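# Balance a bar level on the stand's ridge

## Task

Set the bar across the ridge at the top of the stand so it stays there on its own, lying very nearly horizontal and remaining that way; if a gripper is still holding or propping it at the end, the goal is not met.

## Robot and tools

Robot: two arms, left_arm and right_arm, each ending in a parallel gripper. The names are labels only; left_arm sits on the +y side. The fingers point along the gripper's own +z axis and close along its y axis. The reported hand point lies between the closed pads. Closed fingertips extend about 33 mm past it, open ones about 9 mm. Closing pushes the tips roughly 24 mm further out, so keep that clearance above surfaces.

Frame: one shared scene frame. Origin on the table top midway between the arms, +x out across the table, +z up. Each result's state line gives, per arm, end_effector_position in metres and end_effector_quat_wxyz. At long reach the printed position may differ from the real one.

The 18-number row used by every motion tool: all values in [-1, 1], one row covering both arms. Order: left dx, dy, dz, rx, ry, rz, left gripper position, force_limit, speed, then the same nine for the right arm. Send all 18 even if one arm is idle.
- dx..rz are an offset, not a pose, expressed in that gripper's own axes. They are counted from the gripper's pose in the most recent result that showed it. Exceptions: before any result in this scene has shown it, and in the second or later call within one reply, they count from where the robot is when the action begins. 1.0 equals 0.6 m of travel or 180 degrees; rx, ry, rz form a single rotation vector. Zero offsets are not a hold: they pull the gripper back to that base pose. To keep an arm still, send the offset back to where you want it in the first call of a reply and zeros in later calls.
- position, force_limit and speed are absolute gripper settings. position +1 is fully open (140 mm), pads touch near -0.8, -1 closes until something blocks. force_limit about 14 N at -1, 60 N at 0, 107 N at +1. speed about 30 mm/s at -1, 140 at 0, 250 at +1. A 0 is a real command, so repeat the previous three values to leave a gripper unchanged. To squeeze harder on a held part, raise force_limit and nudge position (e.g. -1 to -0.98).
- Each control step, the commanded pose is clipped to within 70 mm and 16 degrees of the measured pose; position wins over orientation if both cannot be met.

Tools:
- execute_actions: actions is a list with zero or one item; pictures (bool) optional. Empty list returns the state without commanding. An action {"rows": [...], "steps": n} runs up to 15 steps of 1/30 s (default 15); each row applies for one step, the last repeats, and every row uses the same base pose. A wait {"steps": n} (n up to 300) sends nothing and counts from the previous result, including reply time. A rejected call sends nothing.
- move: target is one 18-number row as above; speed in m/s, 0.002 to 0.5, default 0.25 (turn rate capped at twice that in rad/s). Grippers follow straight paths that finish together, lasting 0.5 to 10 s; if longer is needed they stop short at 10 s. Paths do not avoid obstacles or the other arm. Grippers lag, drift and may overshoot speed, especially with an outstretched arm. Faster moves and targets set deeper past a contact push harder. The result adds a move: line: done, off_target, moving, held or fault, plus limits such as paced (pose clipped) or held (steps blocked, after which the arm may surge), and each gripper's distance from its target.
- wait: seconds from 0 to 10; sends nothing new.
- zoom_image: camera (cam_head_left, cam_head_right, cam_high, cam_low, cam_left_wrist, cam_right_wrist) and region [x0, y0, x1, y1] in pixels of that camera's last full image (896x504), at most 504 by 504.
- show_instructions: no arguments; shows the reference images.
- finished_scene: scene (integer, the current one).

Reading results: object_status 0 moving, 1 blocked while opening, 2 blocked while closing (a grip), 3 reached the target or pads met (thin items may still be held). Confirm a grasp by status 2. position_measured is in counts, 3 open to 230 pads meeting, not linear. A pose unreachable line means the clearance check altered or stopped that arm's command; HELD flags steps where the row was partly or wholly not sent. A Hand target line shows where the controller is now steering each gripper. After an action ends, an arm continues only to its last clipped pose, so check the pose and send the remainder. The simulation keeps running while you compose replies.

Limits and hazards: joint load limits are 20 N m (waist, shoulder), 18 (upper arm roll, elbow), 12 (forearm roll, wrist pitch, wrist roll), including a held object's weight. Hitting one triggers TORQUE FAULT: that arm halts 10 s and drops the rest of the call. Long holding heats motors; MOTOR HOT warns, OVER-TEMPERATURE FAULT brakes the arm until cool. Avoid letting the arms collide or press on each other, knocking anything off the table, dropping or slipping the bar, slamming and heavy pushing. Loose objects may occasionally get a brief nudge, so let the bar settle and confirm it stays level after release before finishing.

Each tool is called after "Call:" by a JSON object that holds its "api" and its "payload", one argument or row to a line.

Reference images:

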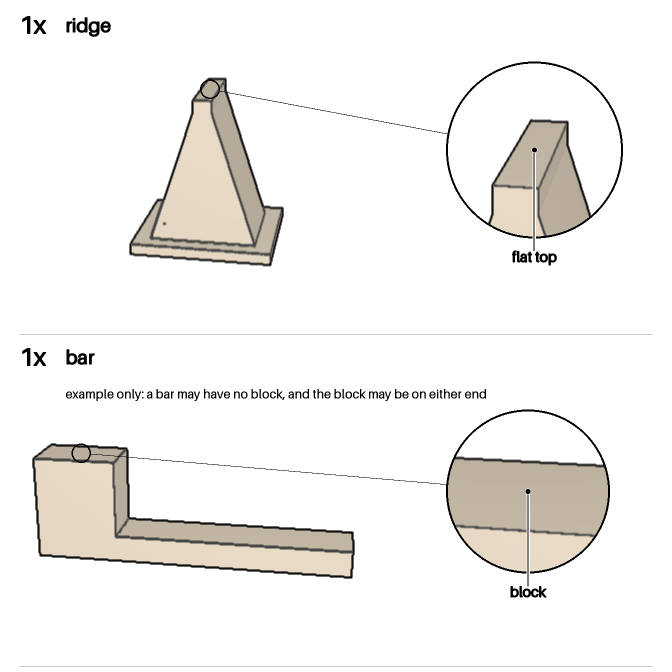

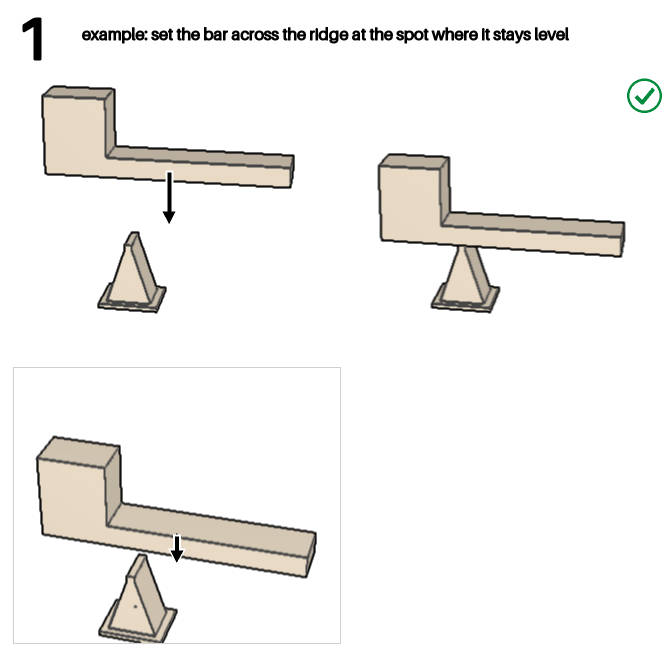

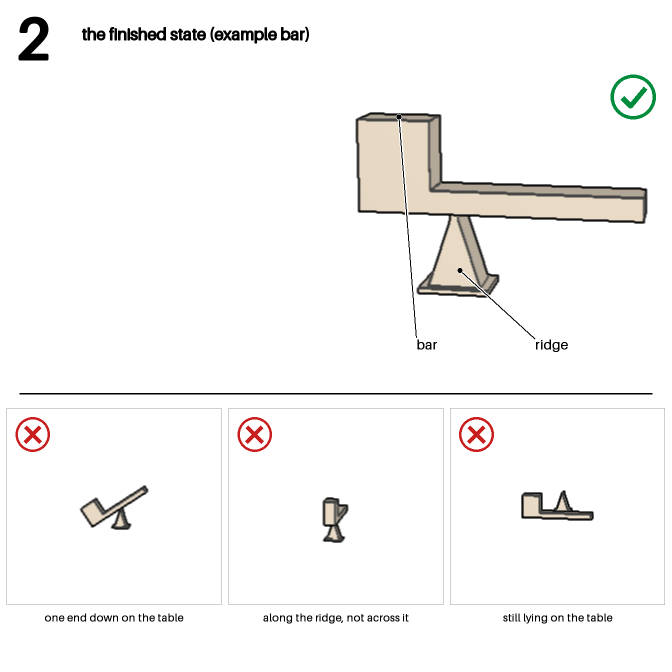

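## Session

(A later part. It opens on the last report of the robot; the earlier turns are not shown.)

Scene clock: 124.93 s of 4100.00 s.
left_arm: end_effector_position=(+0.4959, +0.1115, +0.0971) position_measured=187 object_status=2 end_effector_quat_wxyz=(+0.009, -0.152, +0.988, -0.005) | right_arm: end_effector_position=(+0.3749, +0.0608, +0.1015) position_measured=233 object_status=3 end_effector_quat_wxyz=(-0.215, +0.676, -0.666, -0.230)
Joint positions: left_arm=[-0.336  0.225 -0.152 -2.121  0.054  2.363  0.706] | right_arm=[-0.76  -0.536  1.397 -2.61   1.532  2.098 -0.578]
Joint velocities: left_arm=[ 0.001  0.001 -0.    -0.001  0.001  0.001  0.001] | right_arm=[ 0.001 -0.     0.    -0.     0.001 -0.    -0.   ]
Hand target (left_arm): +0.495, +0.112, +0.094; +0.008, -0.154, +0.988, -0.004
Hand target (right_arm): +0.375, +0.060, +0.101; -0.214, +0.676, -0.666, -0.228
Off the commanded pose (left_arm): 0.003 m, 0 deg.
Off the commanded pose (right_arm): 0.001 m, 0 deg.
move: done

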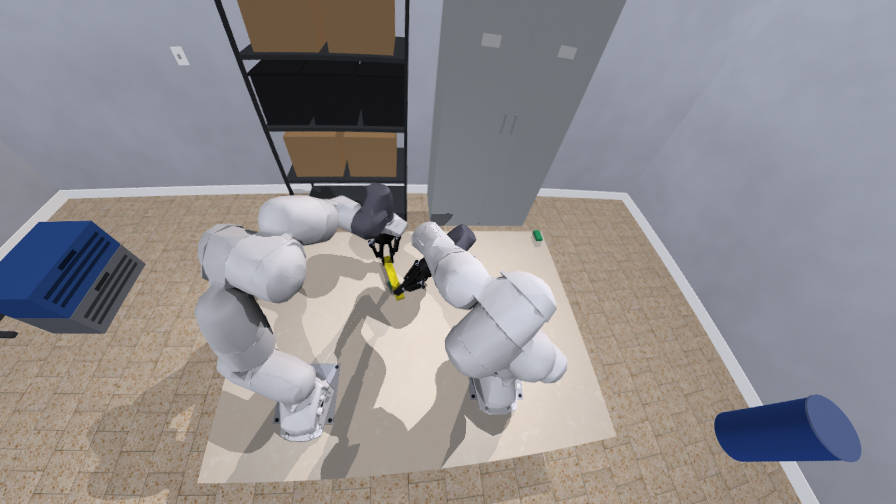

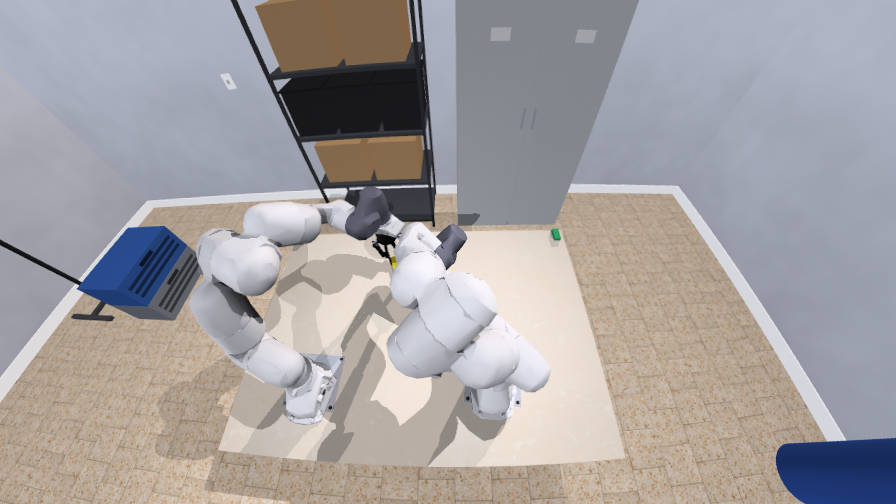

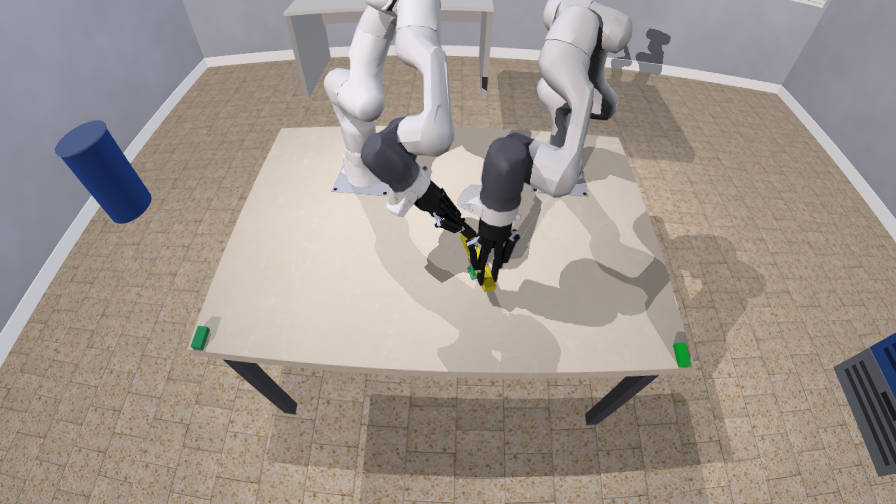

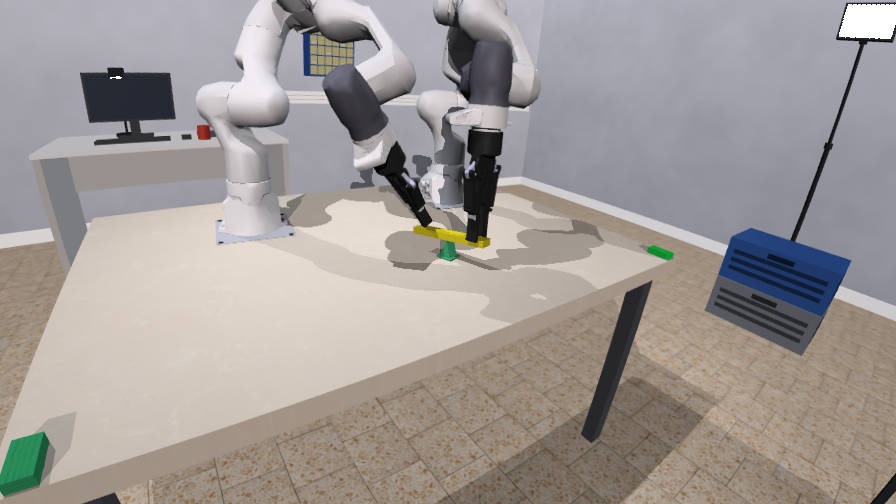

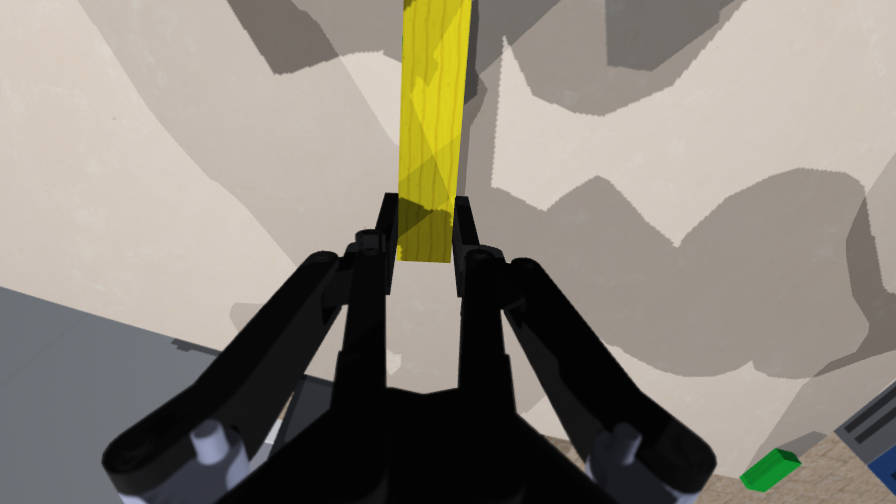

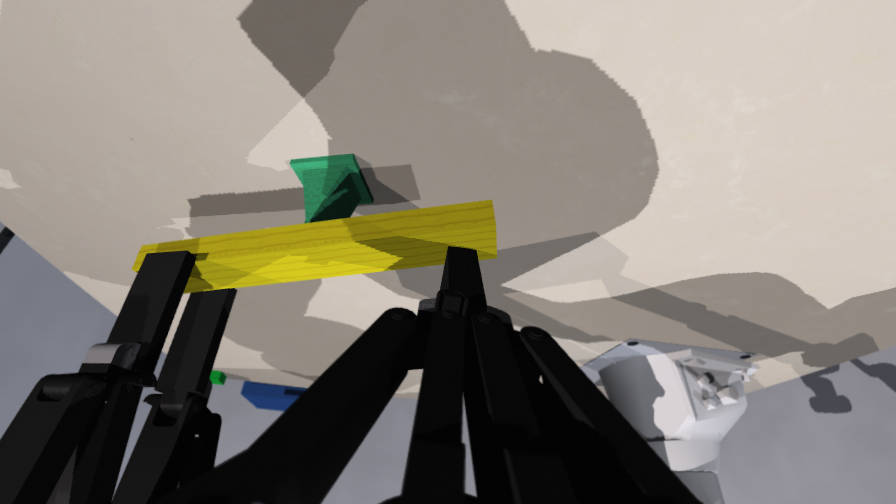

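Call:
{"api": "move", "payload": {
  "target": [0,0,0,0,0,0,-1,0.3,-0.3,-0.0096,0,-0.0137,0,0,0,-1,0,0],
  "speed": 0.03
}}

Scene clock: 136.50 s of 4100.00 s.
left_arm: end_effector_position=(+0.4961, +0.1118, +0.0970) position_measured=187 object_status=2 end_effector_quat_wxyz=(+0.009, -0.152, +0.988, -0.004) | right_arm: end_effector_position=(+0.3765, +0.0608, +0.1116) position_measured=233 object_status=3 end_effector_quat_wxyz=(-0.218, +0.678, -0.664, -0.228)
Joint positions: left_arm=[-0.336  0.226 -0.152 -2.121  0.054  2.363  0.707] | right_arm=[-0.724 -0.547  1.35  -2.61   1.515  2.085 -0.564]
Joint velocities: left_arm=[-0.    -0.    -0.001  0.    -0.     0.001  0.   ] | right_arm=[ 0.011 -0.001 -0.01  -0.    -0.01  -0.005  0.019]
Hand target (left_arm): +0.496, +0.111, +0.097; +0.009, -0.152, +0.988, -0.005
Hand target (right_arm): +0.375, +0.061, +0.112; -0.215, +0.676, -0.666, -0.230
Off the commanded pose (left_arm): 0.000 m, 0 deg.
Off the commanded pose (right_arm): 0.001 m, 0 deg.
After step 90, 7.87 s passed at rest.
move: done

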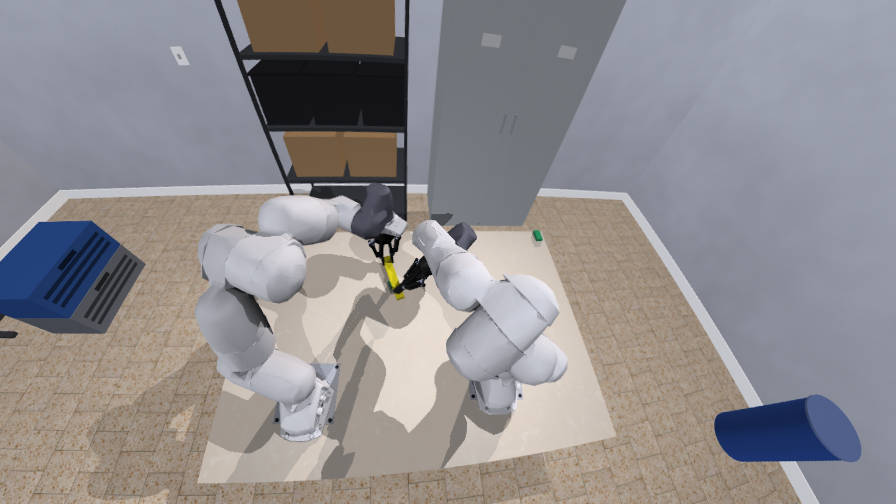

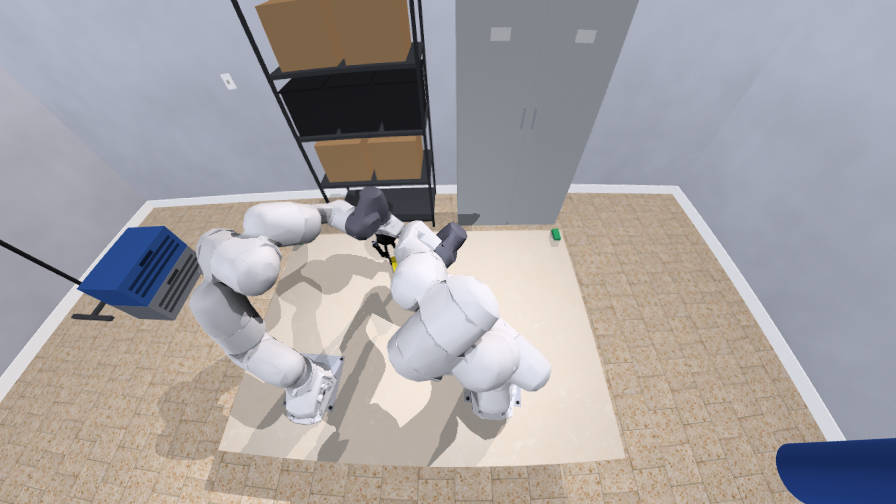

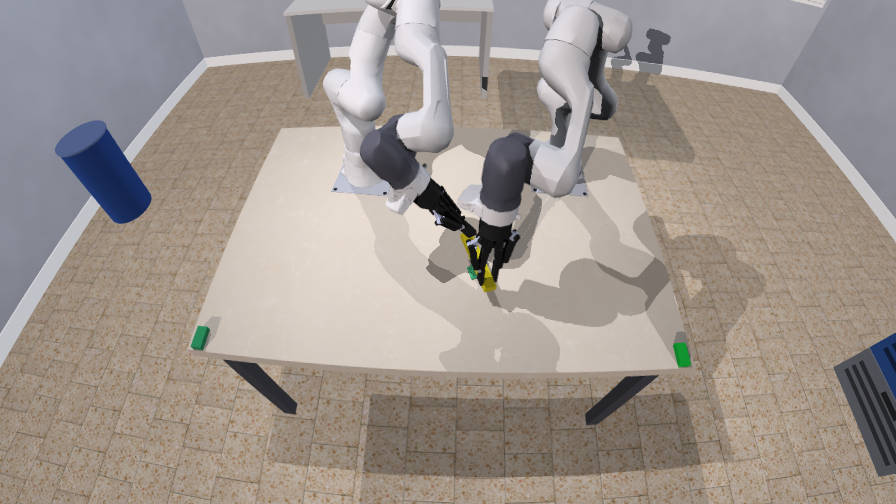

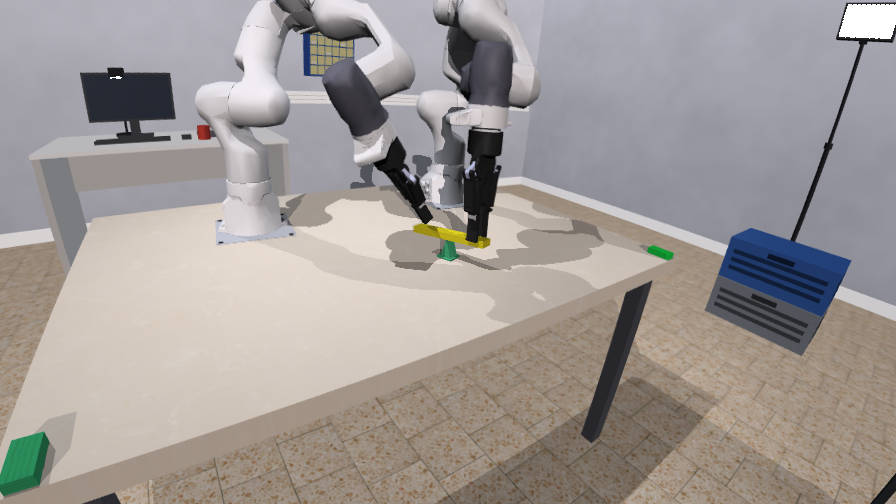

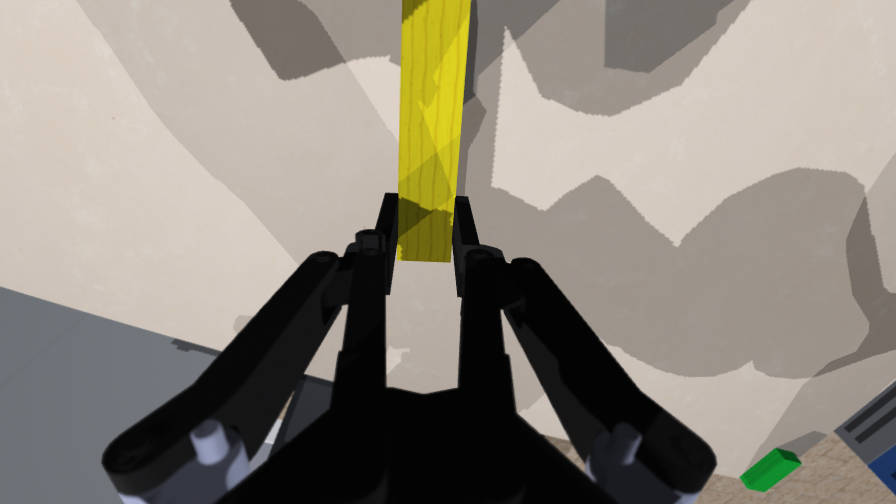

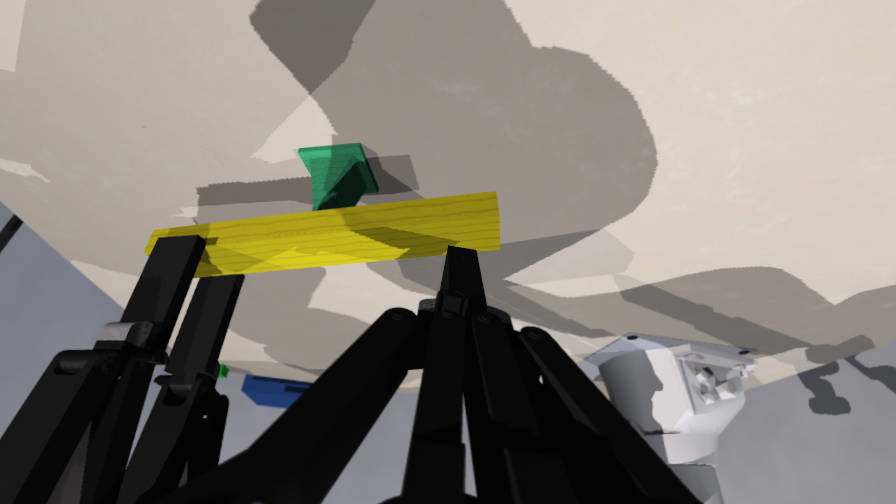

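Call:
{"api": "zoom_image", "payload": {
  "camera": "cam_low",
  "region": [380,180,520,280]
}}

Region (380, 180, 520, 280) of cam_low's 896x504 image, scaled by 3.600, with more detail than that image has; it fills the top 360 rows of this view, and the rest is white.

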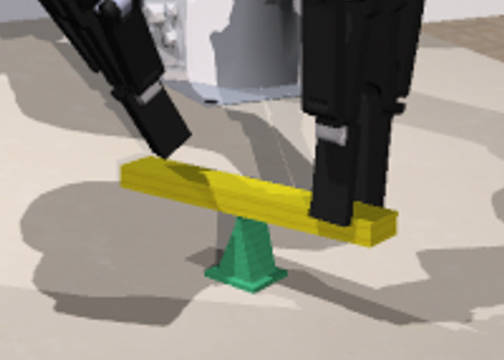

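Call:
{"api": "move", "payload": {
  "target": [0.0133,0,-0.005,0,0,0,-1,0.3,-0.3,-0.003,0,-0.004,0,0,0,-1,0,0],
  "speed": 0.02
}}

Call:
{"api": "move", "payload": {
  "target": [0,0,0.0065,0,0,0,-1,0.3,-0.3,0.003,0,0.004,0,0,0,-1,0,0],
  "speed": 0.005
}}

Call:
{"api": "move", "payload": {
  "target": [0,0,0,0,0,0,-0.55,0,-1,0,0,0,0,0,0,-1,0,0]
}}

Call:
{"api": "zoom_image", "payload": {
  "camera": "cam_low",
  "region": [380,180,520,280]
}}

Scene clock: 142.83 s of 4100.00 s.
left_arm: end_effector_position=(+0.4894, +0.1107, +0.0992) position_measured=187 object_status=2 end_effector_quat_wxyz=(+0.009, -0.150, +0.989, -0.004) | right_arm: end_effector_position=(+0.3773, +0.0608, +0.1144) position_measured=233 object_status=3 end_effector_quat_wxyz=(-0.219, +0.677, -0.664, -0.228)
Joint positions: left_arm=[-0.341  0.209 -0.154 -2.138  0.054  2.363  0.703] | right_arm=[-0.715 -0.549  1.338 -2.61   1.511  2.084 -0.559]
Joint velocities: left_arm=[-0.003 -0.003  0.    -0.002  0.    -0.001 -0.006] | right_arm=[ 0.003 -0.    -0.003 -0.    -0.004 -0.    -0.001]
Hand target (left_arm): +0.488, +0.109, +0.100; +0.009, -0.152, +0.988, -0.004
Hand target (right_arm): +0.377, +0.061, +0.115; -0.218, +0.678, -0.664, -0.228
Off the commanded pose (left_arm): 0.002 m, 0 deg.
Off the commanded pose (right_arm): 0.001 m, 0 deg.
After step 90, 2.63 s passed at rest.
move: done

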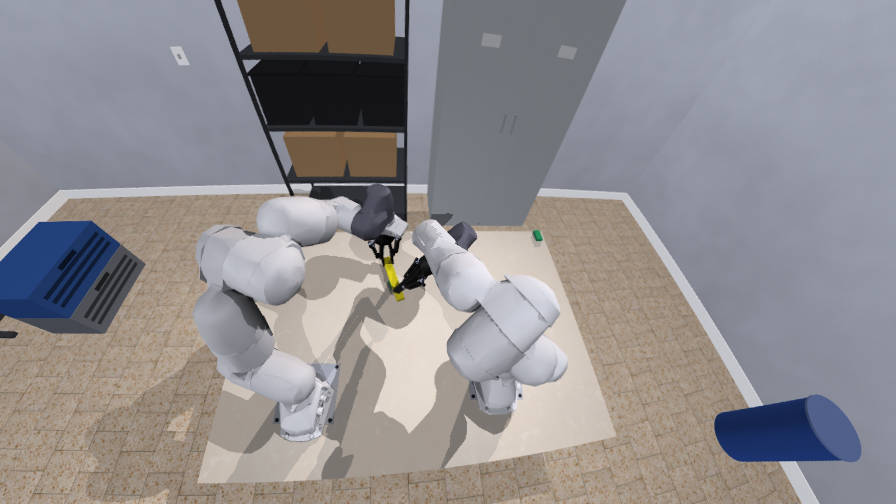

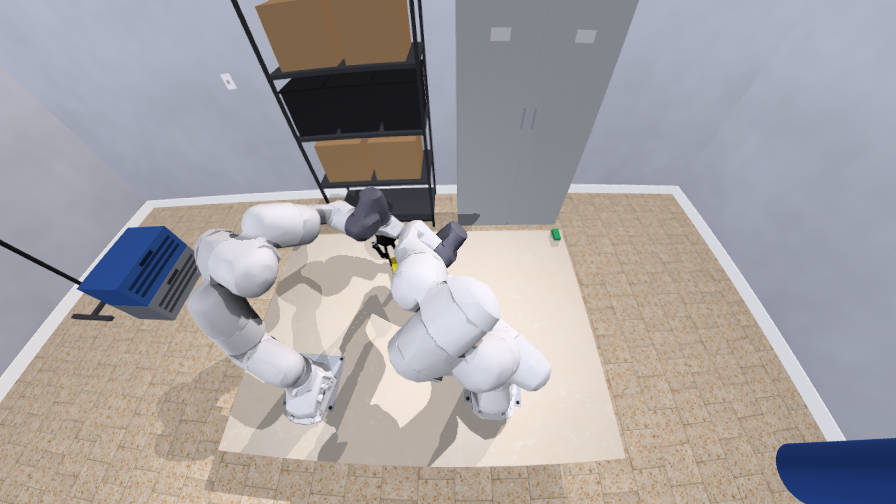

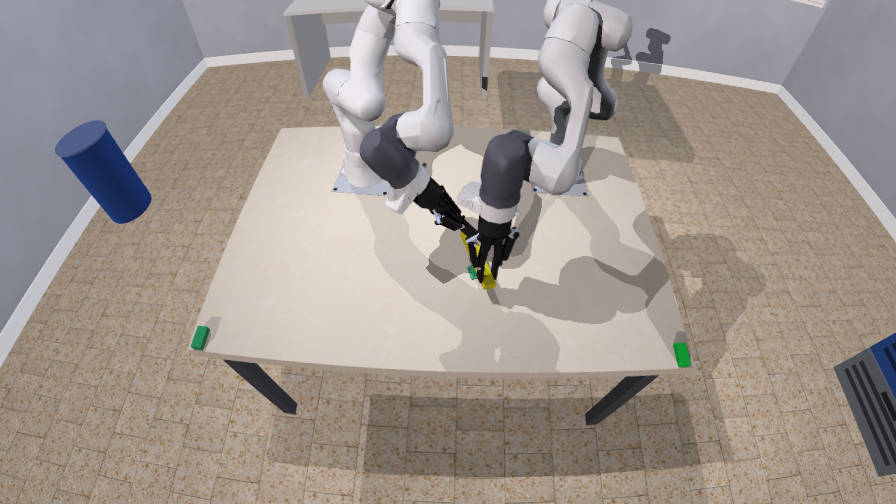

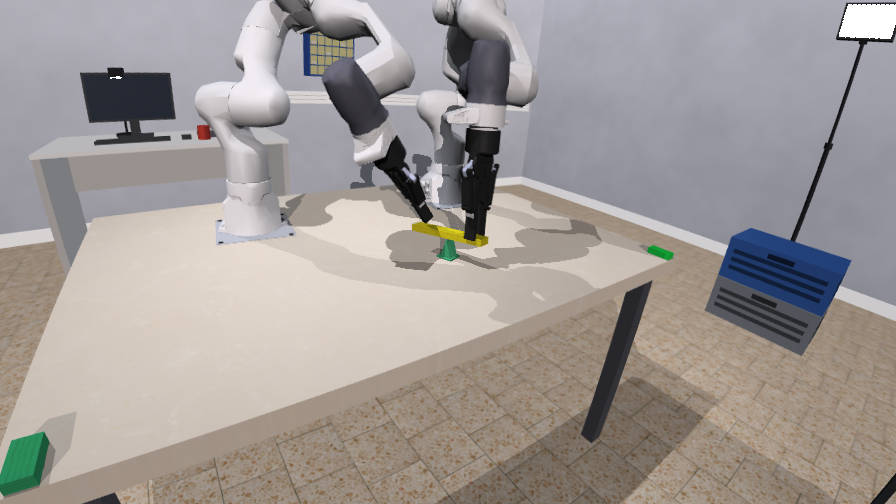

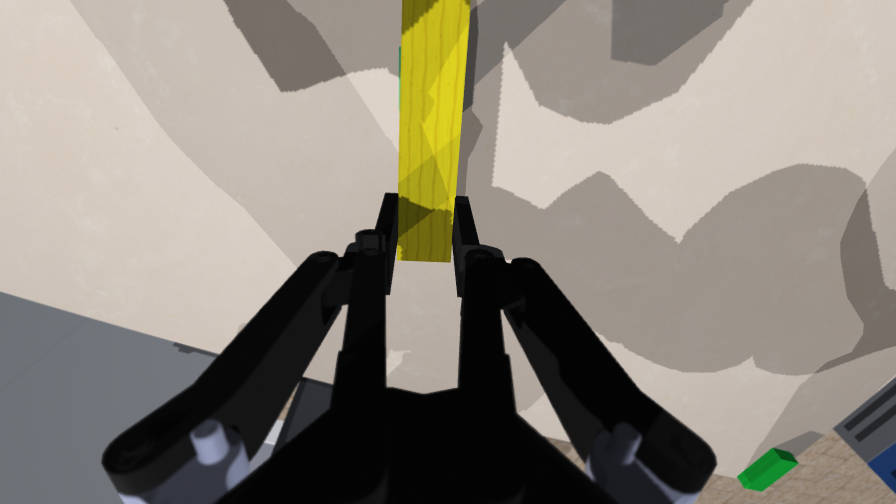

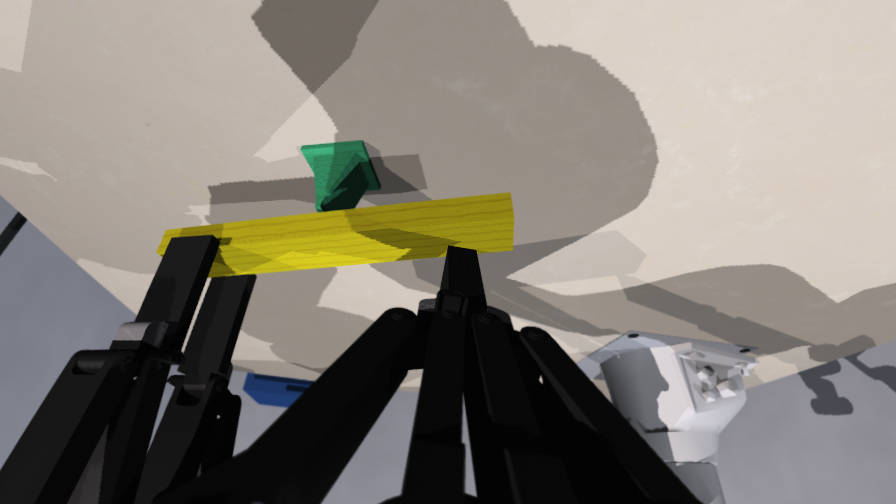

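Scene clock: 143.83 s of 4100.00 s.
left_arm: end_effector_position=(+0.4890, +0.1106, +0.0956) position_measured=187 object_status=2 end_effector_quat_wxyz=(+0.008, -0.150, +0.989, -0.003) | right_arm: end_effector_position=(+0.3765, +0.0608, +0.1116) position_measured=233 object_status=3 end_effector_quat_wxyz=(-0.217, +0.677, -0.665, -0.228)
Joint positions: left_arm=[-0.341  0.215 -0.154 -2.139  0.054  2.369  0.703] | right_arm=[-0.725 -0.548  1.351 -2.61   1.515  2.085 -0.561]
Joint velocities: left_arm=[-0.001  0.001  0.     0.     0.     0.005 -0.002] | right_arm=[-0.002  0.002  0.003 -0.001  0.004  0.    -0.003]
Hand target (left_arm): +0.490, +0.111, +0.095; +0.009, -0.150, +0.989, -0.004
Hand target (right_arm): +0.377, +0.061, +0.111; -0.219, +0.677, -0.664, -0.228
Off the commanded pose (left_arm): 0.001 m, 0 deg.
Off the commanded pose (right_arm): 0.001 m, 0 deg.
move: done

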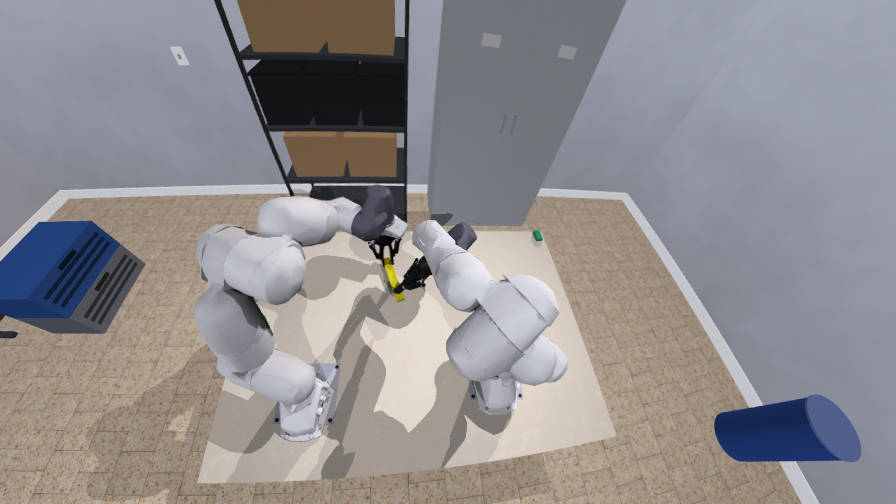

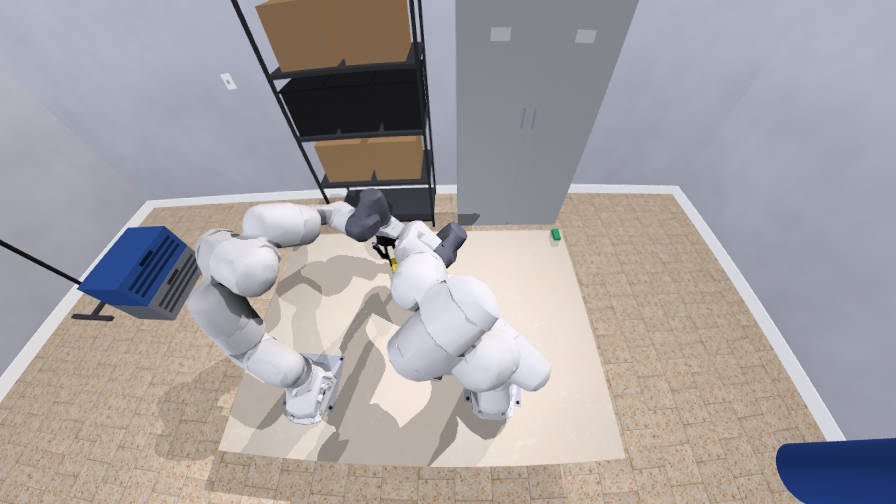

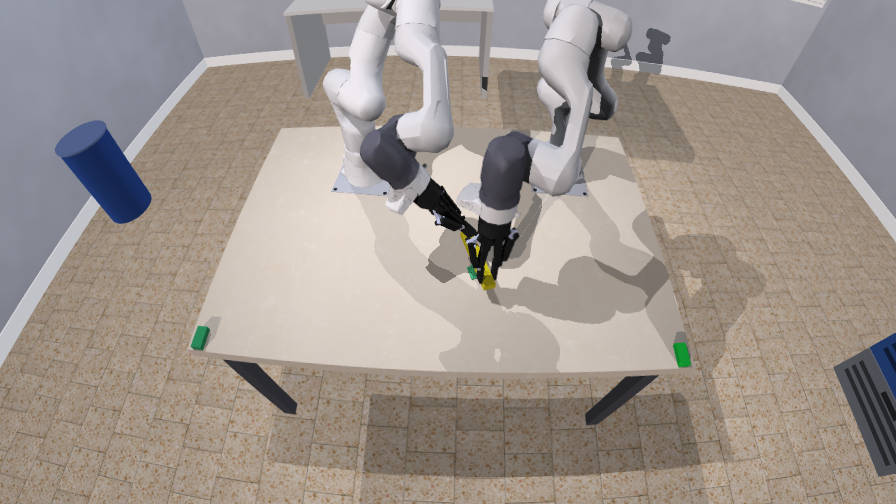

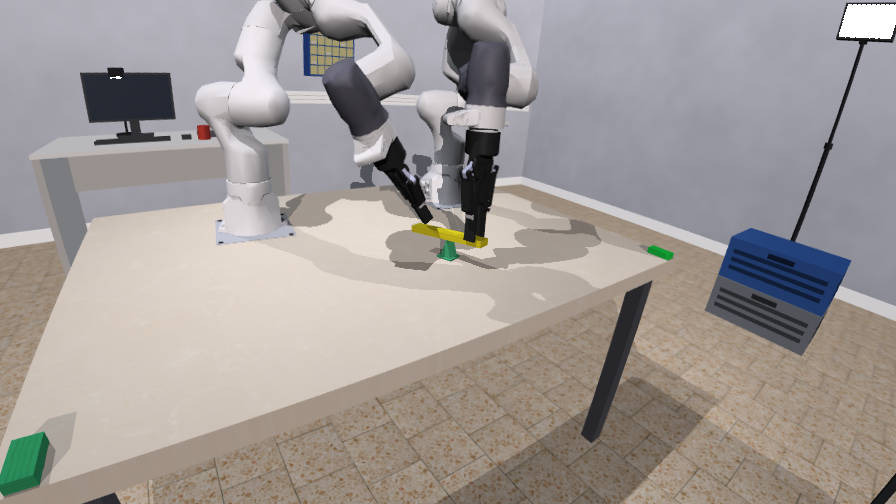

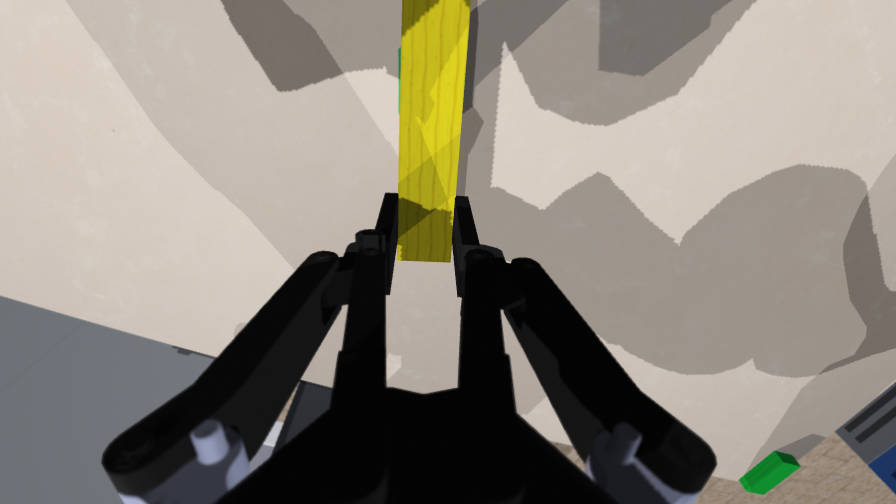

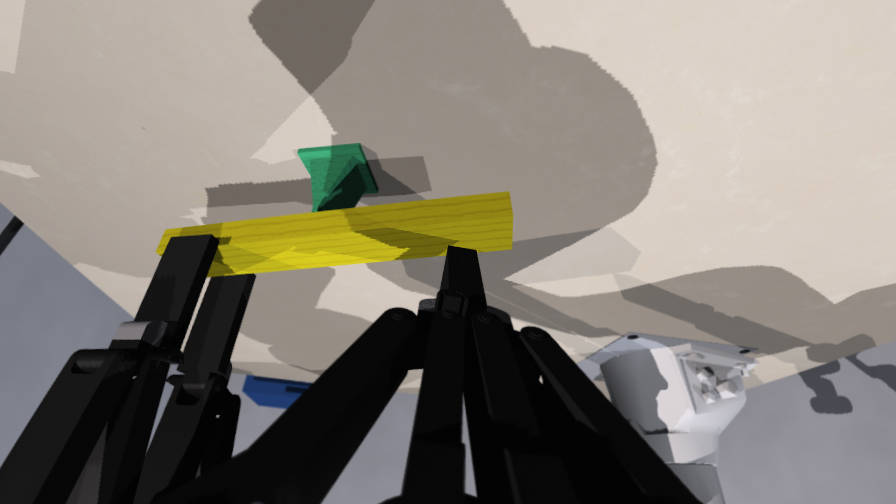

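Scene clock: 144.33 s of 4100.00 s.
left_arm: end_effector_position=(+0.4890, +0.1106, +0.0956) position_measured=187 object_status=2 end_effector_quat_wxyz=(+0.008, -0.150, +0.989, -0.003) | right_arm: end_effector_position=(+0.3765, +0.0608, +0.1116) position_measured=233 object_status=3 end_effector_quat_wxyz=(-0.217, +0.677, -0.665, -0.228)
Joint positions: left_arm=[-0.341  0.215 -0.154 -2.139  0.054  2.369  0.703] | right_arm=[-0.725 -0.548  1.351 -2.61   1.515  2.085 -0.561]
Joint velocities: left_arm=[ 0.001 -0.001  0.     0.    -0.001 -0.    -0.   ] | right_arm=[-0.001 -0.001  0.     0.    -0.    -0.    -0.   ]
Hand target (left_arm): +0.489, +0.111, +0.096; +0.008, -0.150, +0.989, -0.003
Hand target (right_arm): +0.376, +0.061, +0.112; -0.217, +0.677, -0.665, -0.228
Off the commanded pose (left_arm): 0.000 m, 0 deg.
Off the commanded pose (right_arm): 0.000 m, 0 deg.
move: done

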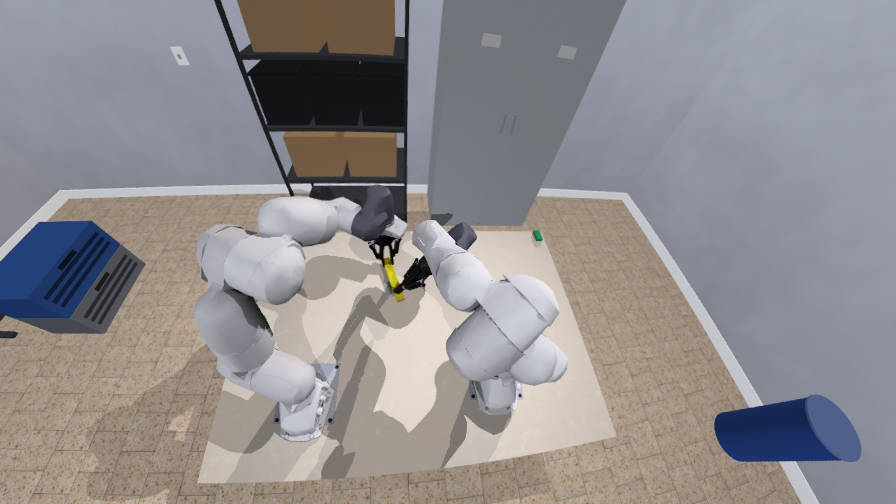

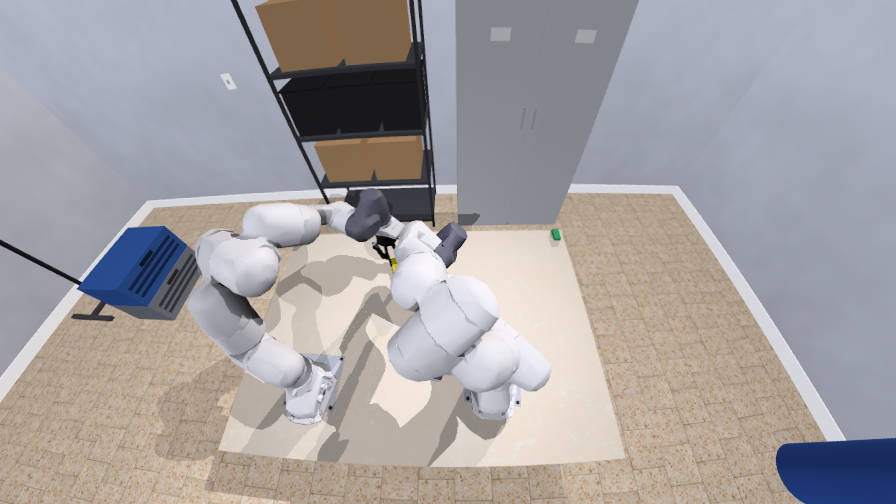

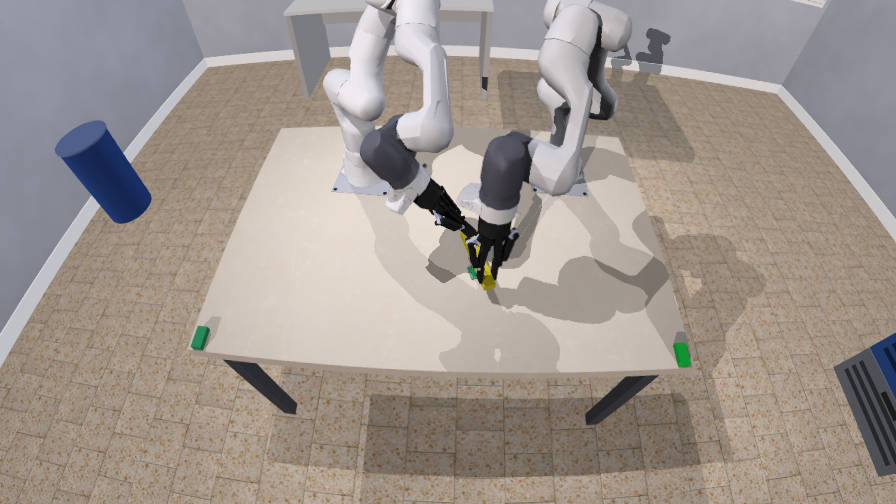

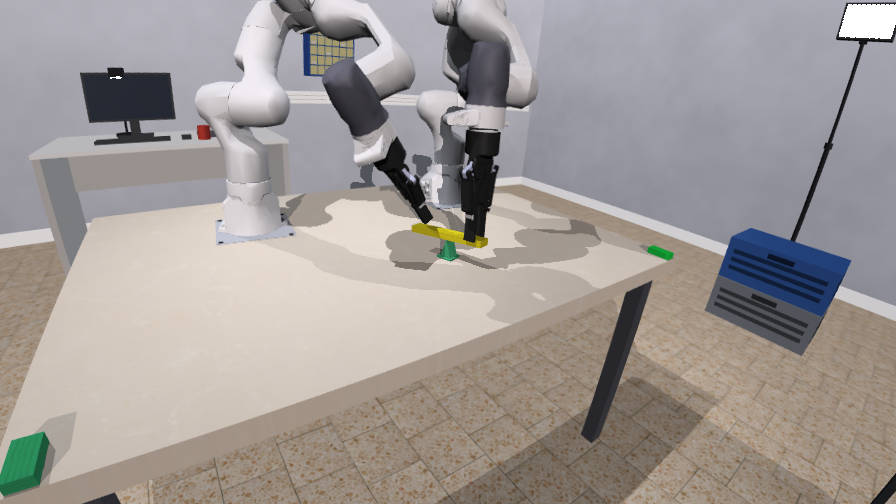

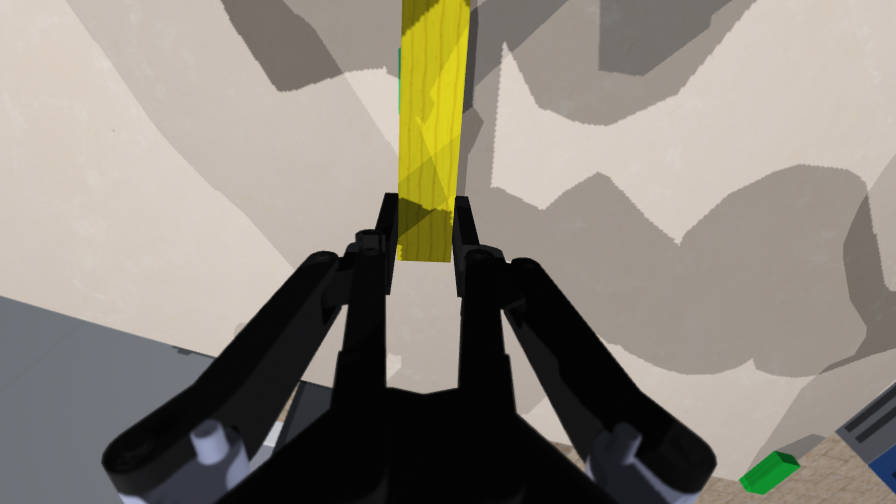

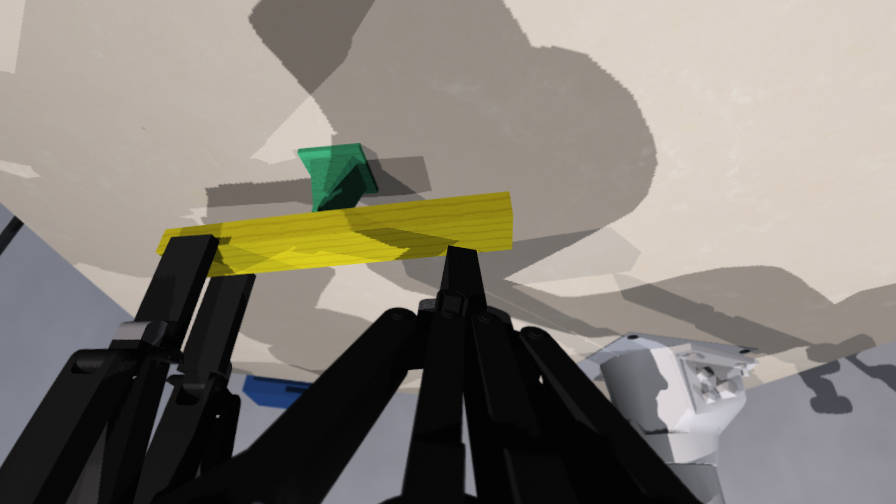

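Region (380, 180, 520, 280) of cam_low's 896x504 image, scaled by 3.600, with more detail than that image has; it fills the top 360 rows of this view, and the rest is white.

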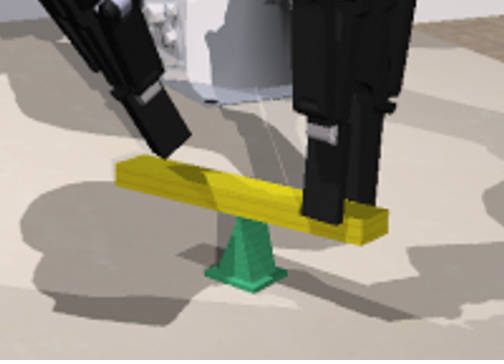

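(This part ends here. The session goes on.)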